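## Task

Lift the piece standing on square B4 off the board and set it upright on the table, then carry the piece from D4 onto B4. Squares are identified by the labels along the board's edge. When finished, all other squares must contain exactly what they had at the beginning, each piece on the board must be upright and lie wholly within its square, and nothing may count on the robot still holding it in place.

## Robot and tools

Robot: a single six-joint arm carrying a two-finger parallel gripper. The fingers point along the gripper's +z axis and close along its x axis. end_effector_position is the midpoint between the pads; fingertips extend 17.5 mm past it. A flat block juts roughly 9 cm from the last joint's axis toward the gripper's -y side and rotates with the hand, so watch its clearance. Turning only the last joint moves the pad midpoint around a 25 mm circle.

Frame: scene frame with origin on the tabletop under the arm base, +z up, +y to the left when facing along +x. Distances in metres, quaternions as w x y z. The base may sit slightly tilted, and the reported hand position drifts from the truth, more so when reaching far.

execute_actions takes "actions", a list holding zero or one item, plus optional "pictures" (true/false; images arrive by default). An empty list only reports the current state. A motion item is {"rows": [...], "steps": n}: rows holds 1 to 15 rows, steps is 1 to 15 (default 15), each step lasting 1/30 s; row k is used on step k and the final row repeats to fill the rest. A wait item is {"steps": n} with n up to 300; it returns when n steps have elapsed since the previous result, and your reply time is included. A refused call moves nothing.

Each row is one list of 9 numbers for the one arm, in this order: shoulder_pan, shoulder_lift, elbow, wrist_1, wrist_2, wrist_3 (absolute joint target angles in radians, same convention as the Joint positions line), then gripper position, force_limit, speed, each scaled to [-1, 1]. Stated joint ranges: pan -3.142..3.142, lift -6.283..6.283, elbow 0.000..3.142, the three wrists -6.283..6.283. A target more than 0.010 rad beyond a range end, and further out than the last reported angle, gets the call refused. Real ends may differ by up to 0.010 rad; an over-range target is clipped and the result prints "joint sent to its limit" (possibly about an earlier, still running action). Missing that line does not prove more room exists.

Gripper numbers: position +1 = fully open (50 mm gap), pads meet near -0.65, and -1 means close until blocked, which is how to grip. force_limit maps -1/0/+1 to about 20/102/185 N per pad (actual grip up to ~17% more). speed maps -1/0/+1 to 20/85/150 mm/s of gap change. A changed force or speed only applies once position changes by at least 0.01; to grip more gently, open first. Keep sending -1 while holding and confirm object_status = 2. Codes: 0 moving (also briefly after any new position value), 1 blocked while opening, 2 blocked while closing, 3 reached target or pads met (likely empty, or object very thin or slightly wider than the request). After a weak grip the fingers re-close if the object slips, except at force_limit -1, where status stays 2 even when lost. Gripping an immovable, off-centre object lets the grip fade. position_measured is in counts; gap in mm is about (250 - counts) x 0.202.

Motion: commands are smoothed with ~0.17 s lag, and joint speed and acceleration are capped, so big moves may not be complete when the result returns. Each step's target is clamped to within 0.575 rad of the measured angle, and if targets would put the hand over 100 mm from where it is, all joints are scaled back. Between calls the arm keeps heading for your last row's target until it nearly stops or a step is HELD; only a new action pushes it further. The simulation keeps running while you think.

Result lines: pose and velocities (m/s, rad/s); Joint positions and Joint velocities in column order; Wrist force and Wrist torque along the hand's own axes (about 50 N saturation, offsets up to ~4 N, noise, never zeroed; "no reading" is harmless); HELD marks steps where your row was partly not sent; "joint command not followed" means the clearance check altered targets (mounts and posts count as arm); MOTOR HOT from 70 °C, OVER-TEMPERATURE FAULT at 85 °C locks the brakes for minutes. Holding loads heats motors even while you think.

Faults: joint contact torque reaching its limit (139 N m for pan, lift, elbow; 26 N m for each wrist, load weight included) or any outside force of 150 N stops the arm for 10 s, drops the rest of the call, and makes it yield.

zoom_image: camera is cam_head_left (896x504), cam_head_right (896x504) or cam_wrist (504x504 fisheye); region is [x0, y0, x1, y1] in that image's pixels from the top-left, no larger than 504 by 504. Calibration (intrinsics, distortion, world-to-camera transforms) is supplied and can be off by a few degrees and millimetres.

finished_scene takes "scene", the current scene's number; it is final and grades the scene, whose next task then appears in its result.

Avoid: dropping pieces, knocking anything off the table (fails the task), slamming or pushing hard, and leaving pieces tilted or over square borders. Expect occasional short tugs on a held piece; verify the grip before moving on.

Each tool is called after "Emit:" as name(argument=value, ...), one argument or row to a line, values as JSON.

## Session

Emit:
execute_actions(
  actions=[],
)

Scene clock: 0.00 s of 4400.00 s.
end_effector_position=(+0.0975, -0.4480, +0.1912) position_measured=3 object_status=3 end_effector_quat_wxyz=(-0.063, +0.544, +0.742, -0.387) end_effector_velocity=(+0.000, -0.000, -0.000) end_effector_angular_velocity=(+0.000, -0.000, +0.000)
Joint positions: [-1.024 -1.214  2.563 -3.959 -2.506 -1.747]
Joint velocities: [-0.  0. -0.  0.  0. -0.]
Wrist force (N, on the end effector, along its own x y z axes, offset not removed): no reading
Wrist torque (N m, same axes, about the end effector's origin, offset not removed): no reading
camera_calibration (this result's frames):
cam_wrist: T_world_to_cam=[[-0.451107, 0.832557, -0.321483, 0.477244], [0.833036, 0.263544, -0.48641, 0.139791], [-0.320239, -0.48723, -0.812437, 0.116712], [0, 0, 0, 1]] pos_world=[0.136213, -0.377309, 0.316243]

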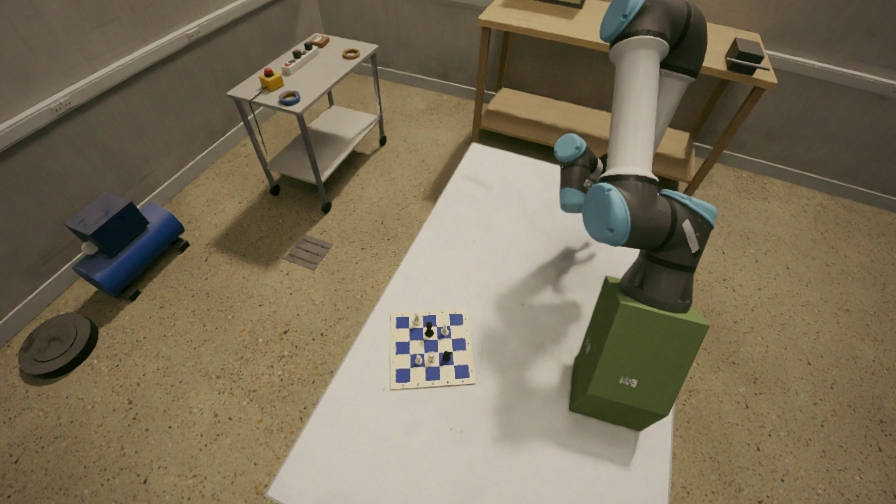

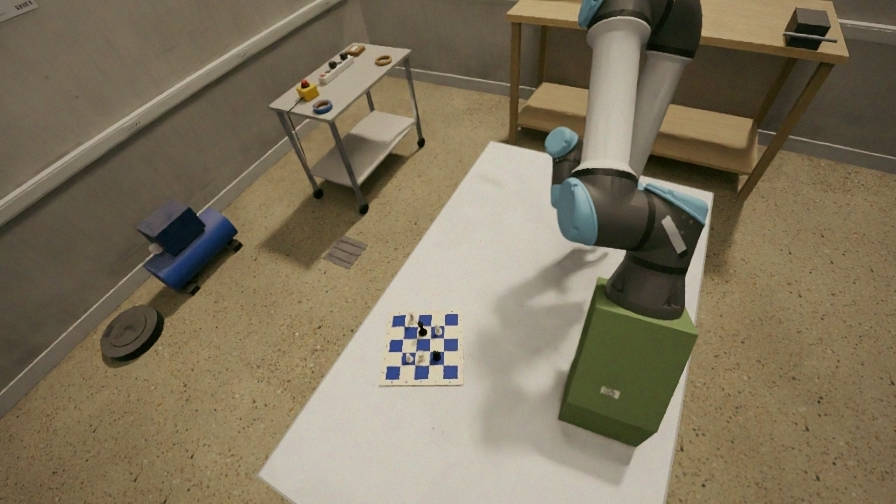

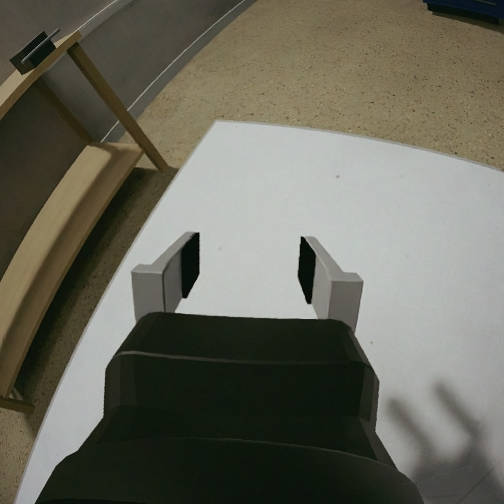

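Emit:
zoom_image(
  camera="cam_head_left",
  region=[380, 300, 485, 400],
)

Emit:
zoom_image(
  camera="cam_head_right",
  region=[370, 300, 475, 400],
)

Region (380, 300, 485, 400) of cam_head_left's 896x504 image, scaled by 4.800, with more detail than that image has; it fills the top 480 rows of this view, and the rest is white.

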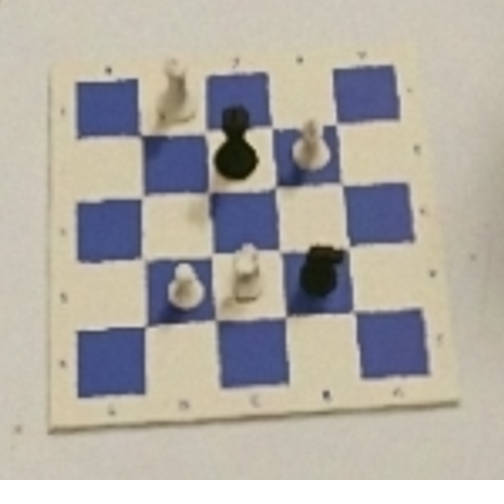

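Region (370, 300, 475, 400) of cam_head_right's 896x504 image, scaled by 4.800, with more detail than that image has; it fills the top 480 rows of this view, and the rest is white.

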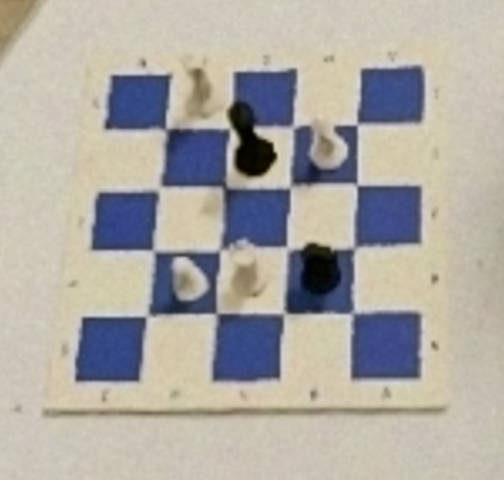

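Emit:
execute_actions(
  actions=[
    {"rows": [[-1.0217,-1.214,2.5625,-3.9575,-2.5054,-1.7497,0.5,-0.6,0],[-1.0147,-1.214,2.5609,-3.9529,-2.5037,-1.758,0.5,-0.6,0],[-1.0031,-1.2139,2.5583,-3.9453,-2.5009,-1.7718,0.5,-0.6,0],[-0.9867,-1.2136,2.5547,-3.9346,-2.4968,-1.7911,0.5,-0.6,0],[-0.9658,-1.2129,2.55,-3.9208,-2.4917,-1.8159,0.5,-0.6,0],[-0.9402,-1.2118,2.5443,-3.904,-2.4854,-1.8462,0.5,-0.6,0],[-0.9099,-1.2099,2.5375,-3.8842,-2.478,-1.8821,0.5,-0.6,0],[-0.875,-1.207,2.5297,-3.8613,-2.4694,-1.9234,0.5,-0.6,0],[-0.8377,-1.203,2.5213,-3.8369,-2.4603,-1.9675,0.5,-0.6,0],[-0.8004,-1.1982,2.513,-3.8124,-2.4511,-2.0116,0.5,-0.6,0],[-0.7633,-1.1925,2.5047,-3.788,-2.442,-2.0556,0.5,-0.6,0],[-0.726,-1.186,2.4963,-3.7636,-2.4328,-2.0997,0.5,-0.6,0],[-0.6887,-1.1785,2.488,-3.7392,-2.4237,-2.1439,0.5,-0.6,0],[-0.6514,-1.1702,2.4797,-3.7147,-2.4145,-2.188,0.5,-0.6,0],[-0.6142,-1.161,2.4713,-3.6903,-2.4054,-2.2321,0.5,-0.6,0]], "steps": 15},
  ],
  pictures=false,
)

Emit:
execute_actions(
  actions=[
    {"rows": [[-0.577,-1.1509,2.463,-3.6659,-2.3962,-2.2761,0.5,-0.6,0],[-0.5397,-1.14,2.4547,-3.6414,-2.3871,-2.3202,0.5,-0.6,0],[-0.5024,-1.1282,2.4463,-3.617,-2.3779,-2.3644,0.5,-0.6,0],[-0.4652,-1.1154,2.438,-3.5926,-2.3688,-2.4085,0.5,-0.6,0],[-0.428,-1.1019,2.4297,-3.5682,-2.3597,-2.4525,0.5,-0.6,0],[-0.3907,-1.0874,2.4213,-3.5437,-2.3505,-2.4966,0.5,-0.6,0],[-0.3535,-1.0721,2.413,-3.5193,-2.3414,-2.5408,0.5,-0.6,0],[-0.3162,-1.0559,2.4047,-3.4949,-2.3322,-2.5849,0.5,-0.6,0],[-0.2789,-1.0388,2.3963,-3.4704,-2.323,-2.629,0.5,-0.6,0],[-0.2417,-1.0209,2.388,-3.446,-2.3139,-2.673,0.5,-0.6,0],[-0.2045,-1.002,2.3797,-3.4216,-2.3048,-2.7171,0.5,-0.6,0],[-0.1672,-0.9823,2.3713,-3.3972,-2.2956,-2.7613,0.5,-0.6,0],[-0.1299,-0.9617,2.363,-3.3727,-2.2865,-2.8054,0.5,-0.6,0],[-0.0927,-0.9403,2.3547,-3.3483,-2.2773,-2.8494,0.5,-0.6,0],[-0.0555,-0.918,2.3463,-3.3239,-2.2682,-2.8935,0.5,-0.6,0]], "steps": 15},
  ],
  pictures=false,
)

Emit:
execute_actions(
  actions=[
    {"rows": [[-0.0182,-0.8947,2.338,-3.2995,-2.259,-2.9376,0.5,-0.6,0],[0.0191,-0.8706,2.3297,-3.275,-2.2499,-2.9818,0.5,-0.6,0],[0.0564,-0.8456,2.3213,-3.2506,-2.2407,-3.0259,0.5,-0.6,0],[0.0935,-0.8199,2.313,-3.2262,-2.2316,-3.0699,0.5,-0.6,0],[0.1308,-0.7931,2.3047,-3.2017,-2.2224,-3.114,0.5,-0.6,0],[0.1662,-0.7669,2.2968,-3.1785,-2.2137,-3.1559,0.5,-0.6,0],[0.1979,-0.7428,2.2897,-3.1578,-2.206,-3.1934,0.5,-0.6,0],[0.2258,-0.7211,2.2834,-3.1395,-2.1991,-3.2264,0.5,-0.6,0],[0.25,-0.7017,2.278,-3.1236,-2.1932,-3.2551,0.5,-0.6,0],[0.2706,-0.6851,2.2734,-3.1101,-2.1881,-3.2794,0.5,-0.6,0],[0.2873,-0.6713,2.2697,-3.0991,-2.184,-3.2993,0.5,-0.6,0],[0.3003,-0.6605,2.2668,-3.0906,-2.1808,-3.3147,0.5,-0.6,0],[0.3096,-0.6527,2.2647,-3.0845,-2.1785,-3.3256,0.5,-0.6,0],[0.3152,-0.648,2.2634,-3.0808,-2.1772,-3.3323,0.5,-0.6,0],[0.3171,-0.6464,2.263,-3.0796,-2.1767,-3.3345,0.5,-0.6,0]], "steps": 15},
  ],
  pictures=false,
)

Emit:
execute_actions(
  actions=[
    {"steps": 12},
  ],
)

Scene clock: 45.80 s of 4400.00 s.
end_effector_position=(+0.2437, -0.4130, +0.1669) position_measured=78 object_status=3 end_effector_quat_wxyz=(-0.042, +0.306, +0.907, -0.287) end_effector_velocity=(+0.557, +0.255, -0.069) end_effector_angular_velocity=(+0.968, +0.157, +2.224)
Joint positions: [-0.748 -1.185  2.499 -3.775 -2.436 -2.071]
Joint velocities: [ 1.065  0.196 -0.241  0.694  0.26  -1.242]
Wrist force (N, on the end effector, along its own x y z axes, offset not removed): [-2.3 0.3 -0.6]
Wrist torque (N m, same axes, about the end effector's origin, offset not removed): [0.08 0.22 -0.01]
Steps of this call (steps 1 to 90: nothing new was sent; then 42.30 s passed at rest; steps 91 to 105: all 15 steps of this action). Readings (joint positions | what the end effector reports):
91: [-1.024 -1.214 2.563 -3.959 -2.506 -1.747] | position_measured=12 object_status=0
92: [-1.023 -1.214 2.563 -3.958 -2.506 -1.748] | position_measured=27 object_status=0
94: [-1.016 -1.214 2.561 -3.954 -2.504 -1.756] | position_measured=55 object_status=0
98: [-0.963 -1.212 2.549 -3.918 -2.490 -1.818] | position_measured=78 object_status=0
105: the state above

Scene clock: 46.30 s of 4400.00 s.
end_effector_position=(+0.4571, -0.1779, +0.1479) position_measured=78 object_status=3 end_effector_quat_wxyz=(+0.005, -0.286, +0.950, -0.125) end_effector_velocity=(+0.216, +0.613, -0.018) end_effector_angular_velocity=(+0.440, +0.304, +2.371)
Joint positions: [-0.232 -1.007  2.383 -3.436 -2.309 -2.681]
Joint velocities: [ 0.951  0.486 -0.213  0.619  0.232 -1.111]
Wrist force (N, on the end effector, along its own x y z axes, offset not removed): [-3.8 0.4 -0.1]
Wrist torque (N m, same axes, about the end effector's origin, offset not removed): [0.05 0.45 0.08]
Steps of this call (steps 1 to 15: all 15 steps of this action). Readings (joint positions | what the end effector reports):
1: [-0.712 -1.178 2.491 -3.751 -2.427 -2.113] | position_measured=78 object_status=3
2: [-0.675 -1.170 2.482 -3.727 -2.418 -2.157] | position_measured=78 object_status=3
4: [-0.603 -1.152 2.466 -3.680 -2.400 -2.242] | position_measured=78 object_status=3
8: [-0.463 -1.108 2.435 -3.588 -2.366 -2.408] | position_measured=78 object_status=3
15: the state above

Scene clock: 46.80 s of 4400.00 s.
end_effector_position=(+0.4353, +0.1425, +0.1300) position_measured=78 object_status=3 end_effector_quat_wxyz=(-0.007, +0.783, -0.622, +0.015) end_effector_velocity=(-0.284, +0.550, -0.052) end_effector_angular_velocity=(+0.069, +0.345, +2.322)
Joint positions: [ 0.23  -0.709  2.28  -3.134 -2.196 -3.228]
Joint velocities: [ 0.871  0.63  -0.178  0.55   0.197 -1.029]
Wrist force (N, on the end effector, along its own x y z axes, offset not removed): [-3.8 -0.8 0.0]
Wrist torque (N m, same axes, about the end effector's origin, offset not removed): [-0.13 0.44 0.14]
Steps of this call (steps 1 to 15: all 15 steps of this action). Readings (joint positions | what the end effector reports):
1: [-0.200 -0.990 2.376 -3.415 -2.301 -2.719] | position_measured=78 object_status=3
2: [-0.168 -0.973 2.369 -3.395 -2.293 -2.757] | position_measured=78 object_status=3
4: [-0.106 -0.937 2.355 -3.353 -2.278 -2.831] | position_measured=78 object_status=3
8: [0.017 -0.859 2.327 -3.273 -2.247 -2.976] | position_measured=78 object_status=3
15: the state above

Scene clock: 47.20 s of 4400.00 s.
end_effector_position=(+0.4038, +0.1940, +0.1248) position_measured=78 object_status=3 end_effector_quat_wxyz=(+0.000, +0.850, -0.527, +0.000) end_effector_velocity=(-0.004, +0.005, -0.000) end_effector_angular_velocity=(-0.000, +0.003, +0.025)
Joint positions: [ 0.316 -0.647  2.263 -3.08  -2.177 -3.334]
Joint velocities: [ 0.01   0.006 -0.002  0.006  0.002 -0.011]
Wrist force (N, on the end effector, along its own x y z axes, offset not removed): [-3.4 0.0 -1.1]
Wrist torque (N m, same axes, about the end effector's origin, offset not removed): [-0.03 0.51 0.09]
Steps of this call (steps 1 to 12: the robot went on to your last target). Readings (joint positions | what the end effector reports):
1: [0.256 -0.690 2.275 -3.117 -2.190 -3.260] | position_measured=78 object_status=3
2: [0.276 -0.676 2.271 -3.105 -2.186 -3.284] | position_measured=78 object_status=3
4: [0.298 -0.660 2.267 -3.091 -2.181 -3.312] | position_measured=78 object_status=3
8: [0.313 -0.649 2.264 -3.082 -2.178 -3.330] | position_measured=78 object_status=3
12: the state above
camera_calibration (this result's frames):
cam_wrist: T_world_to_cam=[[0.483908, -0.87448, -0.0334229, -0.0227471], [-0.848728, -0.478281, 0.225628, 0.417249], [-0.213293, -0.0808164, -0.97364, 0.371784], [0, 0, 0, 1]] pos_world=[0.444437, 0.209717, 0.26708]

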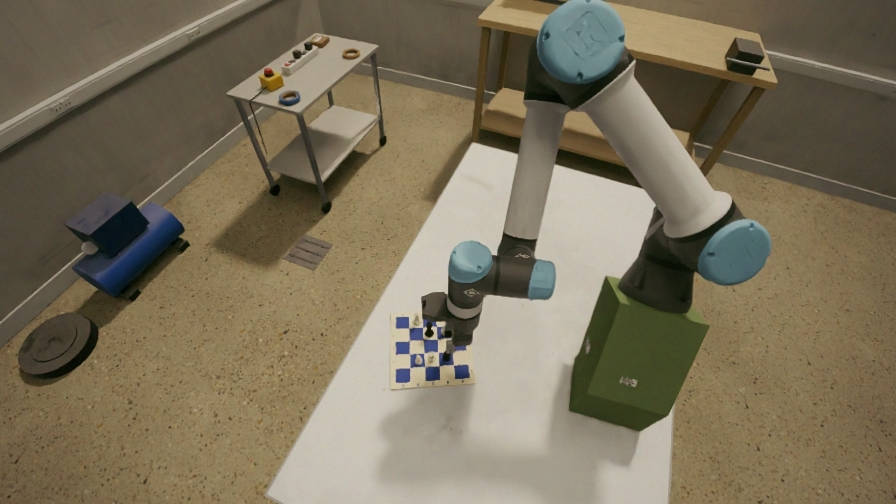

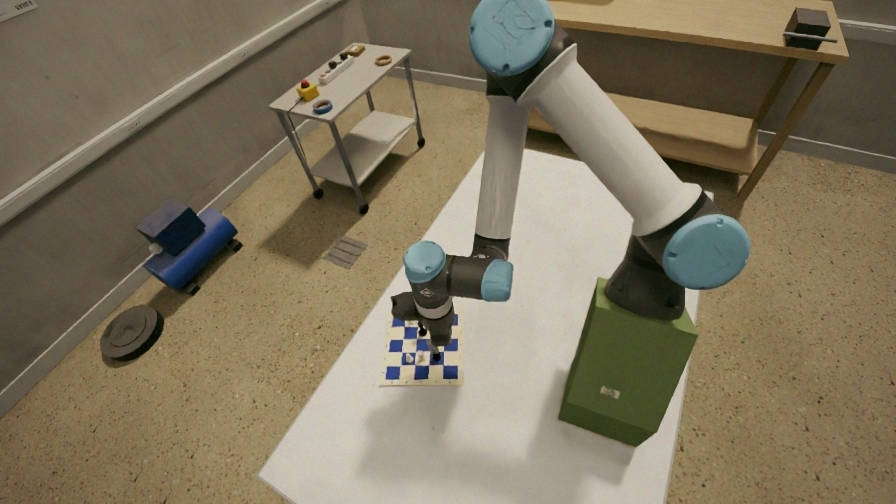

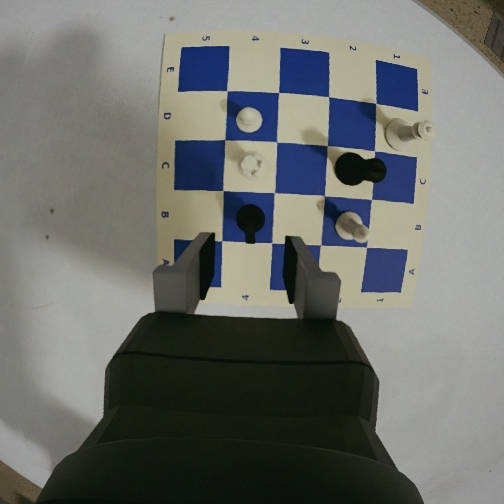

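Emit:
zoom_image(
  camera="cam_wrist",
  region=[190, 160, 310, 280],
)

Emit:
zoom_image(
  camera="cam_wrist",
  region=[190, 75, 310, 195],
)

Region (190, 160, 310, 280) of cam_wrist's 504x504 image, scaled by 4.200, with more detail than that image has.

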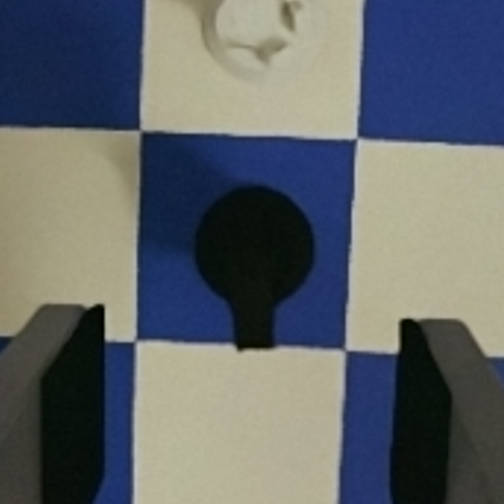

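Region (190, 75, 310, 195) of cam_wrist's 504x504 image, scaled by 4.200, with more detail than that image has.

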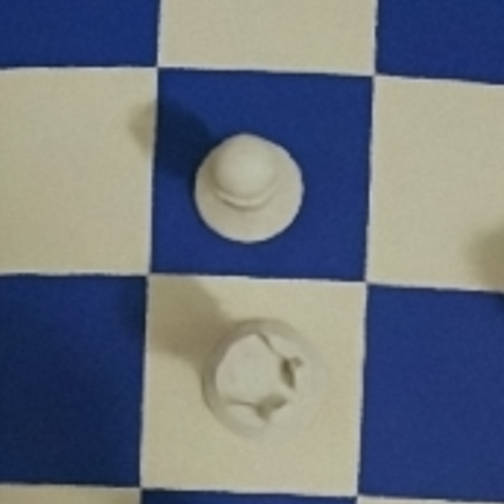

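Emit:
execute_actions(
  actions=[
    {"rows": [[0.3161,-0.6441,2.2624,-3.082,-2.1768,-3.3357,0.5,-0.6,0],[0.3105,-0.6315,2.2594,-3.0955,-2.1773,-3.3426,0.5,-0.6,0],[0.2995,-0.607,2.2535,-3.1217,-2.1782,-3.3558,0.5,-0.6,0],[0.2852,-0.5749,2.2458,-3.1562,-2.1795,-3.3733,0.5,-0.6,0],[0.2708,-0.5427,2.2381,-3.1906,-2.1807,-3.3908,0.5,-0.6,0],[0.2598,-0.5182,2.2322,-3.2168,-2.1816,-3.404,0.5,-0.6,0],[0.2542,-0.5056,2.2292,-3.2303,-2.1821,-3.4109,0.5,-0.6,0],[0.2532,-0.5033,2.2286,-3.2327,-2.1822,-3.4121,0.5,-0.6,0]], "steps": 15},
  ],
  pictures=false,
)

Emit:
execute_actions(
  actions=[
    {"steps": 3},
  ],
)

Emit:
zoom_image(
  camera="cam_wrist",
  region=[190, 180, 320, 310],
)

Scene clock: 69.73 s of 4400.00 s.
end_effector_position=(+0.4060, +0.1973, +0.0761) position_measured=78 object_status=3 end_effector_quat_wxyz=(+0.000, +0.851, -0.526, +0.000) end_effector_velocity=(+0.000, +0.001, -0.013) end_effector_angular_velocity=(-0.000, -0.002, +0.000)
Joint positions: [ 0.255 -0.507  2.229 -3.229 -2.182 -3.41 ]
Joint velocities: [-0.017  0.039 -0.01  -0.043 -0.002 -0.022]
Wrist force (N, on the end effector, along its own x y z axes, offset not removed): [-3.0 2.1 0.7]
Wrist torque (N m, same axes, about the end effector's origin, offset not removed): [0.35 0.39 0.00]
Steps of this call (steps 1 to 30: the robot went on to your last target; steps 31 to 100: nothing new was sent; then 18.70 s passed at rest; steps 101 to 115: all 15 steps of this action). Readings (joint positions | what the end effector reports):
101: [0.317 -0.646 2.263 -3.080 -2.177 -3.335] | position_measured=78 object_status=3
102: [0.317 -0.645 2.263 -3.080 -2.177 -3.335] | position_measured=78 object_status=3
104: [0.311 -0.633 2.259 -3.094 -2.177 -3.342] | position_measured=78 object_status=3
108: [0.276 -0.557 2.241 -3.175 -2.180 -3.384] | position_measured=78 object_status=3
115: the state above

Scene clock: 69.83 s of 4400.00 s.
end_effector_position=(+0.4060, +0.1974, +0.0753) position_measured=78 object_status=3 end_effector_quat_wxyz=(+0.000, +0.851, -0.526, +0.000) end_effector_velocity=(-0.000, -0.000, -0.004) end_effector_angular_velocity=(-0.001, +0.000, +0.001)
Joint positions: [ 0.254 -0.504  2.229 -3.232 -2.182 -3.412]
Joint velocities: [-0.006  0.012 -0.003 -0.013 -0.001 -0.008]
Wrist force (N, on the end effector, along its own x y z axes, offset not removed): [-3.0 -0.1 -0.3]
Wrist torque (N m, same axes, about the end effector's origin, offset not removed): [0.03 0.35 0.19]
Steps of this call (steps 1 to 3: the robot went on to your last target). Readings (joint positions | what the end effector reports):
1: [0.254 -0.506 2.229 -3.230 -2.182 -3.411] | position_measured=78 object_status=3
2: [0.254 -0.505 2.229 -3.231 -2.182 -3.411] | position_measured=78 object_status=3
3: the state above
camera_calibration (this result's frames):
cam_wrist: T_world_to_cam=[[0.485716, -0.873473, -0.0335465, -0.0234339], [-0.847666, -0.48004, 0.225884, 0.431829], [-0.213407, -0.0812789, -0.973577, 0.324439], [0, 0, 0, 1]] pos_world=[0.446666, 0.213196, 0.217537]

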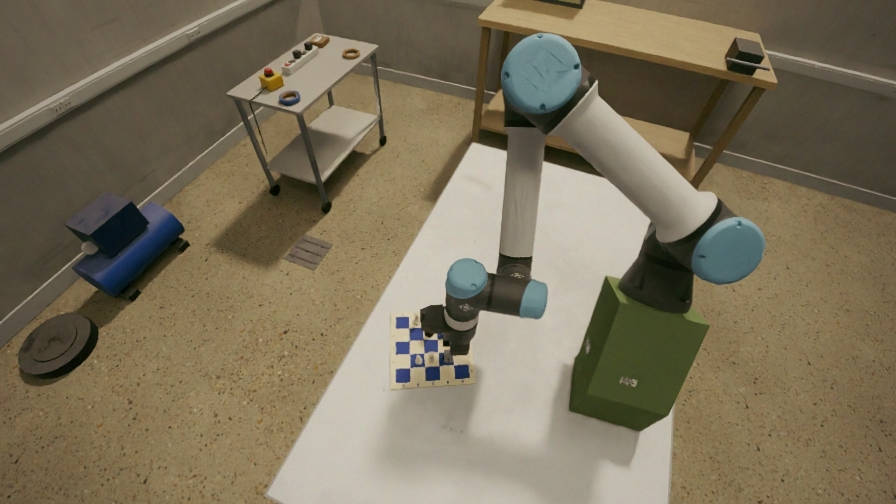

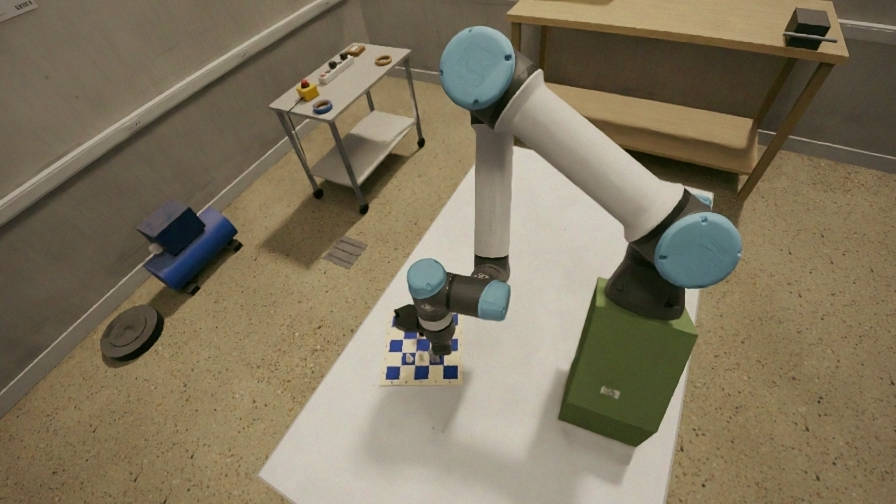

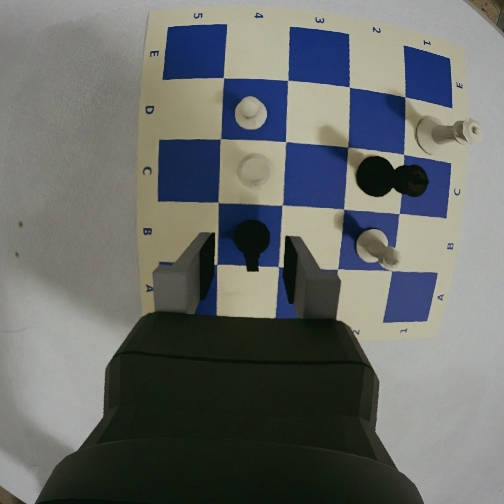

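Region (190, 180, 320, 310) of cam_wrist's 504x504 image, scaled by 3.877, with more detail than that image has.

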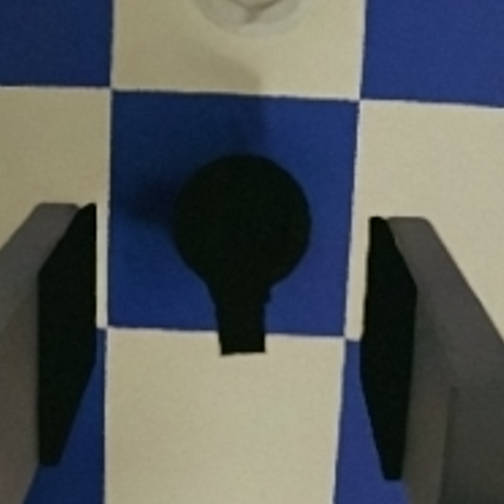

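Emit:
execute_actions(
  actions=[
    {"rows": [[0.252,-0.5011,2.2281,-3.2352,-2.1823,-3.4136,0.05,-0.6,-0.3],[0.2458,-0.4901,2.2255,-3.248,-2.1826,-3.4211,0.05,-0.6,-0.3],[0.2356,-0.4719,2.2213,-3.2691,-2.1831,-3.4336,0.05,-0.6,-0.3],[0.2254,-0.4537,2.217,-3.2901,-2.1836,-3.446,0.05,-0.6,-0.3],[0.2192,-0.4427,2.2144,-3.3029,-2.1839,-3.4535,0.05,-0.6,-0.3],[0.218,-0.4405,2.2139,-3.3054,-2.184,-3.455,0.05,-0.6,-0.3]], "steps": 12},
  ],
  pictures=false,
)

Emit:
execute_actions(
  actions=[
    {"rows": [[0.218,-0.4405,2.2139,-3.3054,-2.184,-3.455,-1,-0.6,-0.5]], "steps": 15},
  ],
)

Emit:
zoom_image(
  camera="cam_wrist",
  region=[180, 180, 330, 330],
)

Scene clock: 80.00 s of 4400.00 s.
end_effector_position=(+0.4055, +0.1959, +0.0530) position_measured=145 object_status=0 end_effector_quat_wxyz=(+0.000, +0.851, -0.526, -0.000) end_effector_velocity=(+0.000, -0.001, -0.012) end_effector_angular_velocity=(-0.000, -0.001, -0.002)
Joint positions: [ 0.22  -0.443  2.215 -3.302 -2.184 -3.453]
Joint velocities: [-0.02   0.033 -0.008 -0.04  -0.001 -0.024]
Wrist force (N, on the end effector, along its own x y z axes, offset not removed): [-1.1 0.5 -0.7]
Wrist torque (N m, same axes, about the end effector's origin, offset not removed): [0.22 0.02 0.11]
Steps of this call (steps 1 to 15: the robot went on to your last target; steps 16 to 90: nothing new was sent; then 6.77 s passed at rest; steps 91 to 102: all 12 steps of this action). Readings (joint positions | what the end effector reports):
91: [0.253 -0.503 2.229 -3.233 -2.182 -3.412] | position_measured=85 object_status=0
92: [0.253 -0.502 2.228 -3.234 -2.182 -3.413] | position_measured=96 object_status=0
94: [0.247 -0.492 2.226 -3.246 -2.183 -3.420] | position_measured=118 object_status=0
98: [0.226 -0.455 2.217 -3.289 -2.184 -3.445] | position_measured=145 object_status=0
102: the state above

Scene clock: 80.50 s of 4400.00 s.
end_effector_position=(+0.4055, +0.1959, +0.0519) position_measured=213 object_status=2 end_effector_quat_wxyz=(+0.000, +0.851, -0.526, -0.000) end_effector_velocity=(+0.001, +0.000, +0.000) end_effector_angular_velocity=(+0.001, -0.001, -0.000)
Joint positions: [ 0.218 -0.441  2.214 -3.305 -2.184 -3.455]
Joint velocities: [-0.    -0.001 -0.001 -0.     0.001 -0.001]
Wrist force (N, on the end effector, along its own x y z axes, offset not removed): [-3.0 0.5 -2.9]
Wrist torque (N m, same axes, about the end effector's origin, offset not removed): [0.04 0.32 0.08]
Steps of this call (steps 1 to 15: all 15 steps of this action). Readings (joint positions | what the end effector reports):
1: [0.219 -0.442 2.214 -3.303 -2.184 -3.454] | position_measured=151 object_status=0
2: [0.219 -0.442 2.214 -3.304 -2.184 -3.454] | position_measured=159 object_status=0
4: [0.218 -0.441 2.214 -3.305 -2.184 -3.455] | position_measured=177 object_status=0
8: [0.218 -0.441 2.214 -3.305 -2.184 -3.455] | position_measured=211 object_status=0
15: the state above
camera_calibration (this result's frames):
cam_wrist: T_world_to_cam=[[0.485708, -0.873476, -0.0335694, -0.0252702], [-0.847647, -0.48003, 0.225978, 0.435946], [-0.213501, -0.0813046, -0.973554, 0.301498], [0, 0, 0, 1]] pos_world=[0.446172, 0.211708, 0.194162]

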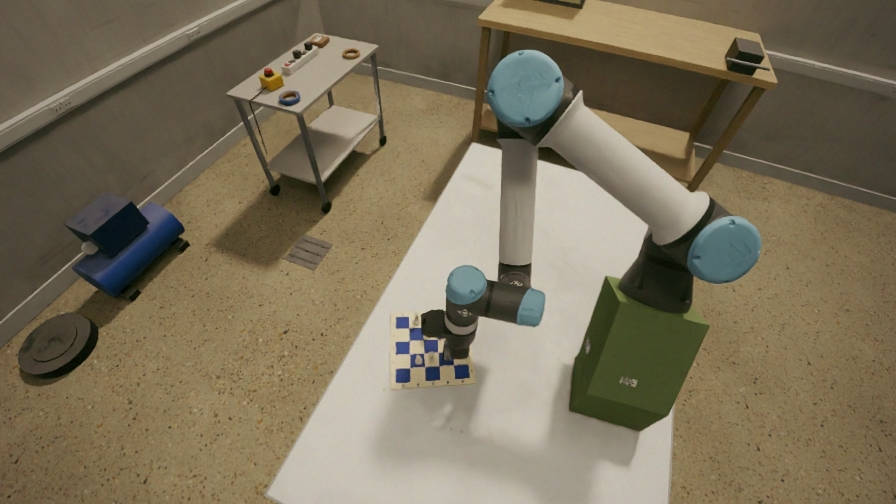

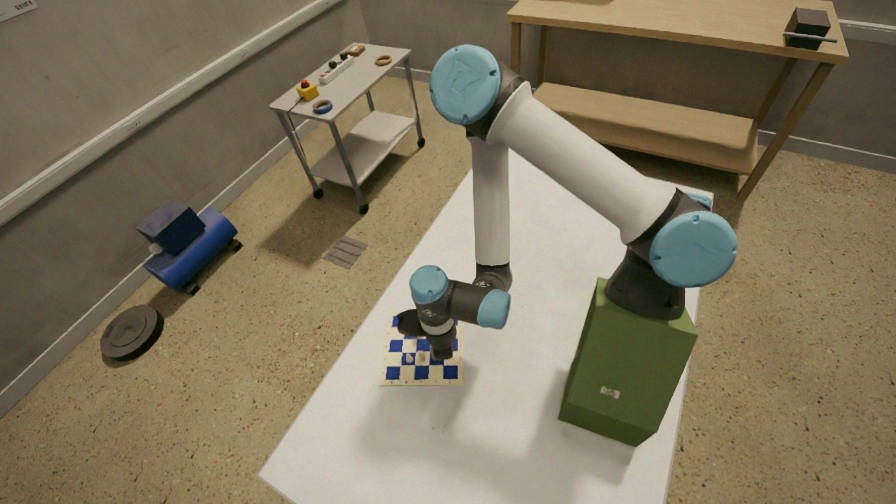

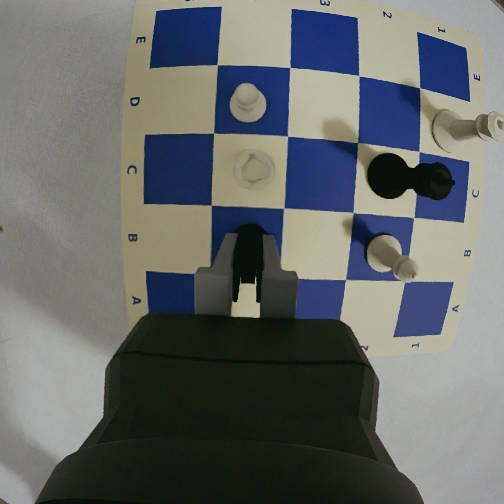

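Region (180, 180, 330, 330) of cam_wrist's 504x504 image, scaled by 3.360, with more detail than that image has.

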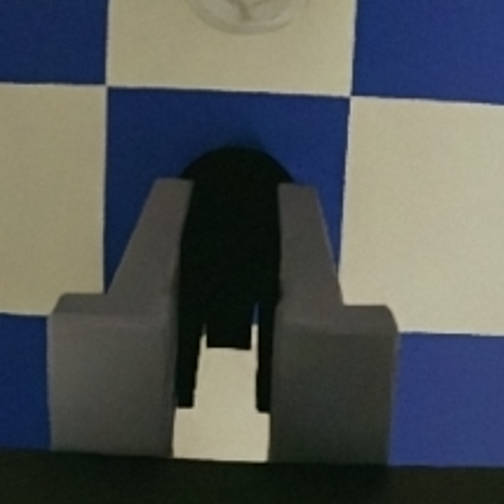

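Emit:
execute_actions(
  actions=[
    {"rows": [[0.2187,-0.4418,2.2143,-3.304,-2.184,-3.4542,-1,-0.6,-0.5],[0.2214,-0.4472,2.2158,-3.2982,-2.1838,-3.4509,-1,-0.6,-0.5],[0.2263,-0.457,2.2185,-3.2877,-2.1836,-3.4449,-1,-0.6,-0.5],[0.2322,-0.4686,2.2218,-3.2752,-2.1832,-3.4377,-1,-0.6,-0.5],[0.2377,-0.478,2.224,-3.2642,-2.1829,-3.431,-1,-0.6,-0.5],[0.2436,-0.4815,2.2229,-3.2555,-2.1823,-3.4239,-1,-0.6,-0.5],[0.252,-0.4781,2.2169,-3.2471,-2.1814,-3.4137,-1,-0.6,-0.5],[0.2647,-0.4704,2.2064,-3.2356,-2.1798,-3.3985,-1,-0.6,-0.5],[0.2822,-0.4599,2.192,-3.2199,-2.1777,-3.3774,-1,-0.6,-0.5],[0.3034,-0.447,2.1744,-3.2007,-2.1751,-3.3519,-1,-0.6,-0.5],[0.3274,-0.4325,2.1546,-3.179,-2.1722,-3.323,-1,-0.6,-0.5],[0.3521,-0.4176,2.1342,-3.1568,-2.1692,-3.2933,-1,-0.6,-0.5],[0.3761,-0.4031,2.1144,-3.1351,-2.1663,-3.2644,-1,-0.6,-0.5],[0.3973,-0.3902,2.0968,-3.1159,-2.1637,-3.2389,-1,-0.6,-0.5],[0.4148,-0.3797,2.0824,-3.1002,-2.1616,-3.2178,-1,-0.6,-0.5]], "steps": 15},
  ],
  pictures=false,
)

Emit:
execute_actions(
  actions=[
    {"rows": [[0.4275,-0.372,2.0719,-3.0887,-2.16,-3.2026,-1,-0.6,-0.5],[0.4349,-0.3667,2.0653,-3.0823,-2.1592,-3.1935,-1,-0.6,-0.5],[0.4366,-0.3618,2.0619,-3.0826,-2.159,-3.1915,-1,-0.6,-0.5],[0.4341,-0.3552,2.0596,-3.0886,-2.1595,-3.1946,-1,-0.6,-0.5],[0.4296,-0.3463,2.0571,-3.0979,-2.1603,-3.1999,-1,-0.6,-0.5],[0.4249,-0.3369,2.0545,-3.1078,-2.1612,-3.2054,-1,-0.6,-0.5],[0.4204,-0.328,2.052,-3.1171,-2.162,-3.2107,-1,-0.6,-0.5],[0.4173,-0.3218,2.0502,-3.1236,-2.1626,-3.2145,-1,-0.6,-0.5],[0.4167,-0.3207,2.0499,-3.1248,-2.1626,-3.2151,-1,-0.6,-0.5]], "steps": 15},
  ],
  pictures=false,
)

Emit:
execute_actions(
  actions=[
    {"steps": 6},
  ],
)

Emit:
zoom_image(
  camera="cam_wrist",
  region=[240, 60, 400, 220],
)

Scene clock: 98.67 s of 4400.00 s.
end_effector_position=(+0.4014, +0.2517, +0.0660) position_measured=213 object_status=2 end_effector_quat_wxyz=(-0.001, +0.851, -0.525, -0.001) end_effector_velocity=(-0.044, +0.326, -0.002) end_effector_angular_velocity=(-0.002, -0.004, +0.009)
Joint positions: [ 0.344 -0.42   2.14  -3.164 -2.17  -3.304]
Joint velocities: [ 0.621  0.364 -0.507  0.56   0.075  0.736]
Wrist force (N, on the end effector, along its own x y z axes, offset not removed): [-1.2 0.5 0.7]
Wrist torque (N m, same axes, about the end effector's origin, offset not removed): [0.07 0.11 0.04]
Steps of this call (steps 1 to 15: the robot went on to your last target; steps 16 to 90: nothing new was sent; then 14.67 s passed at rest; steps 91 to 105: all 15 steps of this action). Readings (joint positions | what the end effector reports):
91: [0.218 -0.440 2.214 -3.305 -2.184 -3.455] | position_measured=213 object_status=2
92: [0.218 -0.441 2.214 -3.305 -2.184 -3.455] | position_measured=213 object_status=2
94: [0.221 -0.446 2.215 -3.299 -2.184 -3.451] | position_measured=213 object_status=2
98: [0.238 -0.470 2.219 -3.267 -2.183 -3.430] | position_measured=213 object_status=2
105: the state above

Scene clock: 99.17 s of 4400.00 s.
end_effector_position=(+0.3917, +0.3004, +0.0488) position_measured=213 object_status=2 end_effector_quat_wxyz=(+0.000, +0.851, -0.526, -0.000) end_effector_velocity=(+0.001, +0.002, -0.008) end_effector_angular_velocity=(+0.002, -0.001, -0.003)
Joint positions: [ 0.417 -0.323  2.051 -3.123 -2.162 -3.215]
Joint velocities: [-0.007  0.022 -0.011 -0.017  0.001 -0.006]
Wrist force (N, on the end effector, along its own x y z axes, offset not removed): [-3.5 4.0 -0.4]
Wrist torque (N m, same axes, about the end effector's origin, offset not removed): [0.63 0.41 0.10]
Steps of this call (steps 1 to 15: all 15 steps of this action). Readings (joint positions | what the end effector reports):
1: [0.364 -0.408 2.123 -3.145 -2.167 -3.280] | position_measured=213 object_status=2
2: [0.383 -0.397 2.108 -3.129 -2.165 -3.257] | position_measured=213 object_status=2
4: [0.411 -0.380 2.084 -3.105 -2.162 -3.223] | position_measured=213 object_status=2
8: [0.423 -0.348 2.061 -3.104 -2.161 -3.208] | position_measured=213 object_status=2
15: the state above

Scene clock: 99.37 s of 4400.00 s.
end_effector_position=(+0.3917, +0.3006, +0.0482) position_measured=213 object_status=2 end_effector_quat_wxyz=(+0.000, +0.851, -0.526, -0.000) end_effector_velocity=(+0.000, +0.000, -0.001) end_effector_angular_velocity=(-0.002, -0.002, +0.002)
Joint positions: [ 0.417 -0.321  2.05  -3.125 -2.163 -3.215]
Joint velocities: [ 0.     0.003 -0.002 -0.002 -0.002 -0.002]
Wrist force (N, on the end effector, along its own x y z axes, offset not removed): [-2.1 2.6 -2.8]
Wrist torque (N m, same axes, about the end effector's origin, offset not removed): [0.43 0.27 0.12]
Steps of this call (steps 1 to 6: the robot went on to your last target). Readings (joint positions | what the end effector reports):
1: [0.417 -0.322 2.050 -3.124 -2.163 -3.215] | position_measured=213 object_status=2
2: [0.417 -0.322 2.050 -3.124 -2.163 -3.215] | position_measured=213 object_status=2
4: [0.417 -0.321 2.050 -3.125 -2.163 -3.215] | position_measured=213 object_status=2
6: the state above
camera_calibration (this result's frames):
cam_wrist: T_world_to_cam=[[0.485751, -0.87345, -0.0336218, 0.0727119], [-0.84763, -0.480088, 0.22592, 0.47538], [-0.213471, -0.0812421, -0.973565, 0.303357], [0, 0, 0, 1]] pos_world=[0.432384, 0.31638, 0.190385]

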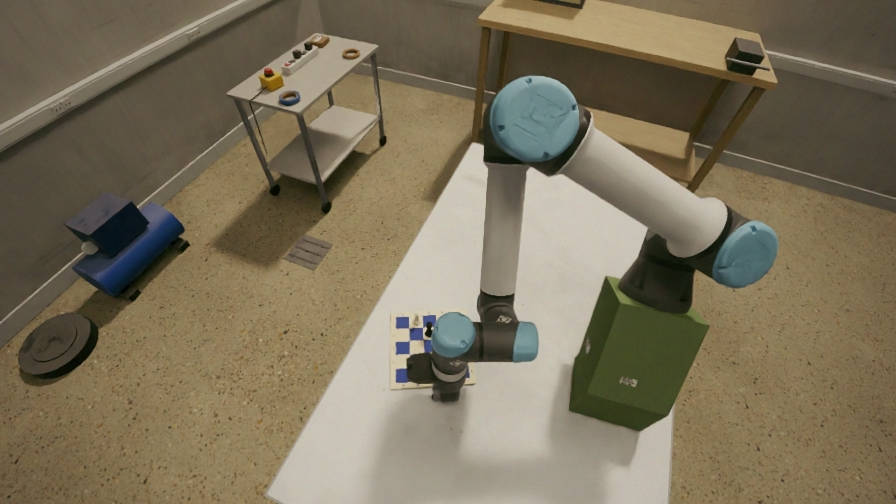

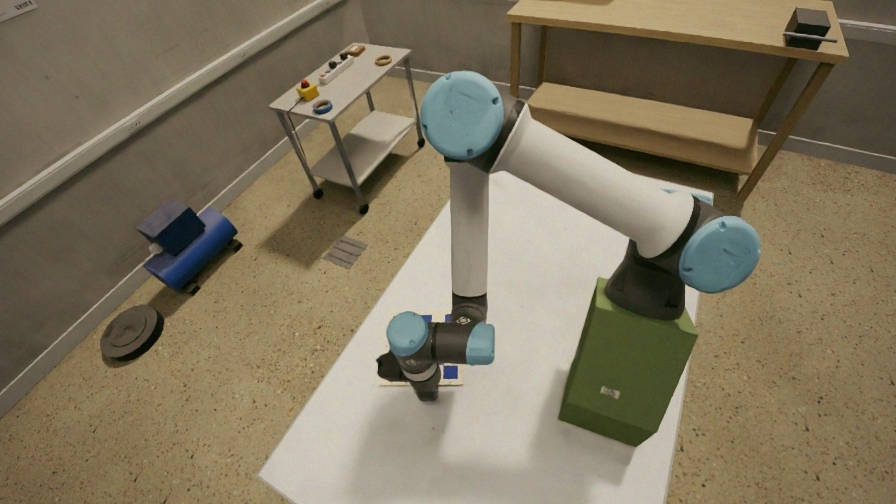

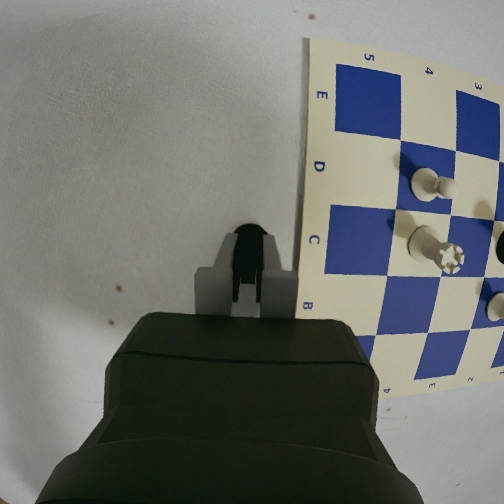

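Region (240, 60, 400, 220) of cam_wrist's 504x504 image, scaled by 3.150, with more detail than that image has.

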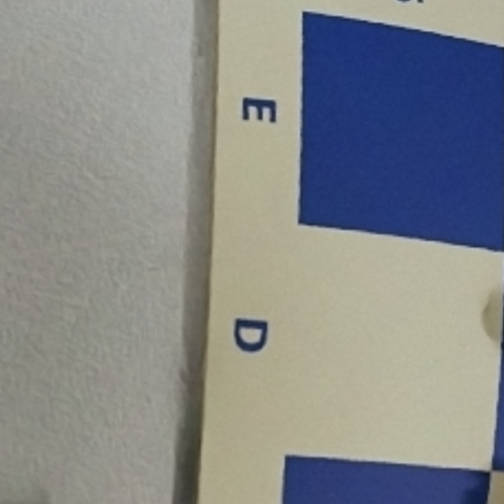

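Emit:
zoom_image(
  camera="cam_wrist",
  region=[290, 180, 410, 300],
)

Region (290, 180, 410, 300) of cam_wrist's 504x504 image, scaled by 4.200, with more detail than that image has.

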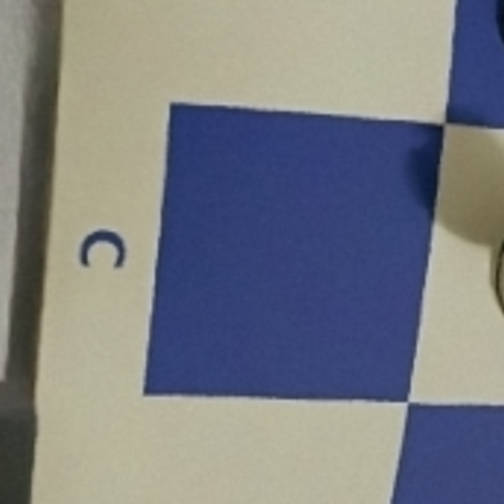

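Emit:
execute_actions(
  actions=[
    {"rows": [[0.4152,-0.3177,2.049,-3.128,-2.1629,-3.2169,-1,-0.6,-0.5],[0.4137,-0.3147,2.0482,-3.1311,-2.1631,-3.2187,-1,-0.6,-0.5]], "steps": 9},
  ],
  pictures=false,
)

Emit:
execute_actions(
  actions=[
    {"rows": [[0.4128,-0.313,2.0477,-3.1329,-2.1633,-3.2197,-1,-0.6,-0.5]], "steps": 8},
  ],
  pictures=false,
)

Scene clock: 107.47 s of 4400.00 s.
end_effector_position=(+0.3916, +0.3006, +0.0459) position_measured=213 object_status=2 end_effector_quat_wxyz=(+0.000, +0.851, -0.526, +0.000) end_effector_velocity=(-0.000, +0.001, -0.002) end_effector_angular_velocity=(+0.001, -0.001, +0.001)
Joint positions: [ 0.414 -0.315  2.048 -3.131 -2.163 -3.218]
Joint velocities: [-0.001  0.005 -0.002 -0.005  0.    -0.003]
Wrist force (N, on the end effector, along its own x y z axes, offset not removed): [-0.9 2.0 -4.8]
Wrist torque (N m, same axes, about the end effector's origin, offset not removed): [0.25 0.07 0.09]
Steps of this call (steps 1 to 15: the robot went on to your last target; steps 16 to 90: nothing new was sent; then 4.80 s passed at rest; steps 91 to 99: all 9 steps of this action). Readings (joint positions | what the end effector reports):
91: [0.417 -0.321 2.050 -3.125 -2.163 -3.215] | position_measured=213 object_status=2
92: [0.416 -0.320 2.050 -3.126 -2.163 -3.216] | position_measured=213 object_status=2
94: [0.415 -0.318 2.049 -3.128 -2.163 -3.217] | position_measured=213 object_status=2
98: [0.414 -0.315 2.048 -3.130 -2.163 -3.218] | position_measured=213 object_status=2
99: the state above

Scene clock: 107.73 s of 4400.00 s.
end_effector_position=(+0.3917, +0.3005, +0.0452) position_measured=213 object_status=2 end_effector_quat_wxyz=(+0.000, +0.851, -0.526, +0.000) end_effector_velocity=(+0.001, -0.000, -0.000) end_effector_angular_velocity=(-0.000, -0.002, -0.002)
Joint positions: [ 0.413 -0.313  2.048 -3.133 -2.163 -3.22 ]
Joint velocities: [-0.001  0.    -0.002 -0.001 -0.001 -0.   ]
Wrist force (N, on the end effector, along its own x y z axes, offset not removed): [-2.6 14.7 -48.0]
Wrist torque (N m, same axes, about the end effector's origin, offset not removed): [0.32 0.14 -0.01]
Steps of this call (steps 1 to 8: all 8 steps of this action). Readings (joint positions | what the end effector reports):
1: [0.414 -0.315 2.048 -3.131 -2.163 -3.219] | position_measured=213 object_status=2
2: [0.414 -0.315 2.048 -3.131 -2.163 -3.219] | position_measured=213 object_status=2
4: [0.413 -0.314 2.048 -3.132 -2.163 -3.219] | position_measured=213 object_status=2
8: the state above

Emit:
execute_actions(
  actions=[
    {"rows": [[0.4138,-0.315,2.0483,-3.1308,-2.1631,-3.2185,-1,-0.6,-0.5],[0.4138,-0.315,2.0483,-3.1308,-2.1631,-3.2185,-1,-0.6,-0.5],[0.4138,-0.315,2.0483,-3.1308,-2.1631,-3.2185,-1,-0.6,-0.5],[0.4138,-0.315,2.0483,-3.1308,-2.1631,-3.2185,0.4,-0.6,0],[0.4138,-0.315,2.0483,-3.1308,-2.1631,-3.2185,0.4,-0.6,0],[0.4138,-0.315,2.0483,-3.1308,-2.1631,-3.2185,0.4,-0.6,0],[0.4138,-0.315,2.0483,-3.1308,-2.1631,-3.2185,0.4,-0.6,0],[0.4145,-0.3164,2.0487,-3.1293,-2.163,-3.2176,0.4,-0.6,0],[0.4185,-0.3243,2.0509,-3.121,-2.1622,-3.2129,0.4,-0.6,0],[0.4263,-0.3397,2.0553,-3.1049,-2.1608,-3.2038,0.4,-0.6,0],[0.4365,-0.36,2.061,-3.0837,-2.159,-3.1918,0.4,-0.6,0],[0.4466,-0.3802,2.0666,-3.0624,-2.1572,-3.1797,0.4,-0.6,0],[0.4544,-0.3956,2.071,-3.0463,-2.1558,-3.1706,0.4,-0.6,0],[0.4584,-0.4035,2.0732,-3.038,-2.155,-3.1659,0.4,-0.6,0],[0.4591,-0.4049,2.0736,-3.0365,-2.1549,-3.165,0.4,-0.6,0]], "steps": 15},
  ],
  pictures=false,
)

Emit:
execute_actions(
  actions=[
    {"steps": 8},
  ],
)

Scene clock: 111.27 s of 4400.00 s.
end_effector_position=(+0.3915, +0.3007, +0.0690) position_measured=92 object_status=0 end_effector_quat_wxyz=(+0.000, +0.851, -0.526, +0.000) end_effector_velocity=(+0.001, -0.003, +0.141) end_effector_angular_velocity=(-0.002, -0.007, +0.000)
Joint positions: [ 0.443 -0.373  2.065 -3.07  -2.158 -3.184]
Joint velocities: [ 0.172 -0.351  0.094  0.362  0.028  0.198]
Wrist force (N, on the end effector, along its own x y z axes, offset not removed): [-3.5 1.6 -0.9]
Wrist torque (N m, same axes, about the end effector's origin, offset not removed): [0.21 0.41 0.07]
Steps of this call (steps 1 to 15: the robot went on to your last target; steps 16 to 90: nothing new was sent; then 0.03 s passed at rest; steps 91 to 105: all 15 steps of this action). Readings (joint positions | what the end effector reports):
91: [0.413 -0.313 2.048 -3.133 -2.163 -3.220] | position_measured=213 object_status=2
92: [0.413 -0.313 2.048 -3.132 -2.163 -3.220] | position_measured=213 object_status=2
94: [0.413 -0.314 2.048 -3.131 -2.163 -3.219] | position_measured=204 object_status=0
98: [0.414 -0.314 2.048 -3.131 -2.163 -3.219] | position_measured=148 object_status=0
105: the state above

Scene clock: 111.53 s of 4400.00 s.
end_effector_position=(+0.3911, +0.3004, +0.0814) position_measured=92 object_status=3 end_effector_quat_wxyz=(+0.001, +0.851, -0.526, +0.000) end_effector_velocity=(+0.000, -0.000, +0.007) end_effector_angular_velocity=(-0.001, -0.002, -0.001)
Joint positions: [ 0.458 -0.404  2.073 -3.038 -2.155 -3.166]
Joint velocities: [ 0.009 -0.017  0.003  0.017 -0.     0.01 ]
Wrist force (N, on the end effector, along its own x y z axes, offset not removed): [-1.6 1.9 1.0]
Wrist torque (N m, same axes, about the end effector's origin, offset not removed): [0.43 0.16 0.09]
Steps of this call (steps 1 to 8: the robot went on to your last target). Readings (joint positions | what the end effector reports):
1: [0.448 -0.383 2.068 -3.060 -2.157 -3.178] | position_measured=92 object_status=0
2: [0.452 -0.390 2.070 -3.052 -2.156 -3.174] | position_measured=92 object_status=0
4: [0.456 -0.398 2.072 -3.044 -2.155 -3.169] | position_measured=92 object_status=3
8: the state above
camera_calibration (this result's frames):
cam_wrist: T_world_to_cam=[[0.485736, -0.873468, -0.0333751, 0.0739609], [-0.847645, -0.480012, 0.226023, 0.467281], [-0.213445, -0.0814973, -0.97355, 0.335593], [0, 0, 0, 1]] pos_world=[0.431793, 0.316253, 0.223569]

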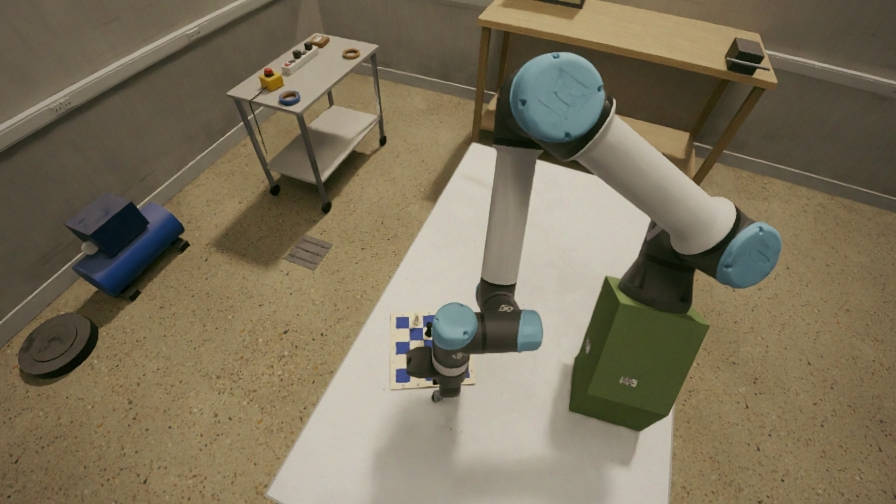

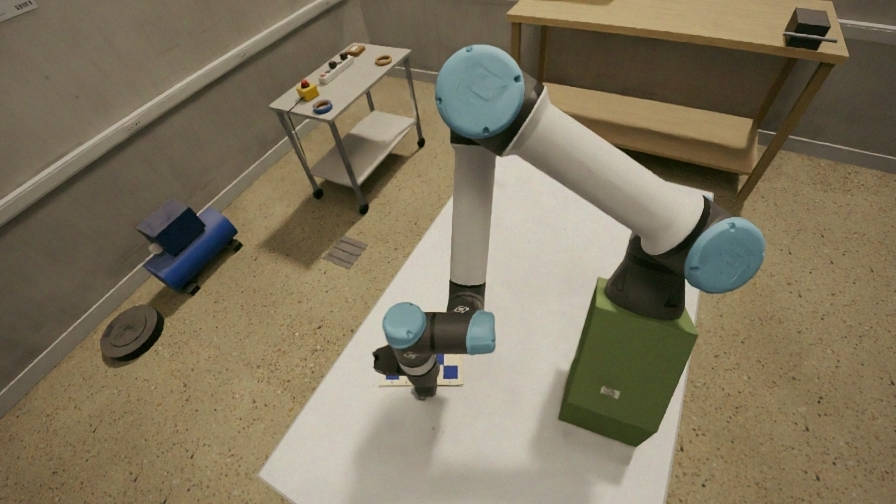

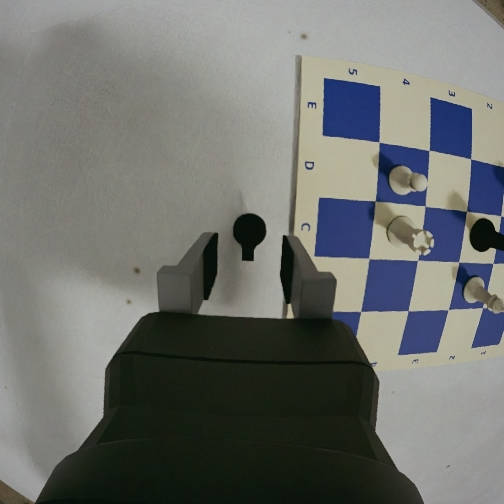

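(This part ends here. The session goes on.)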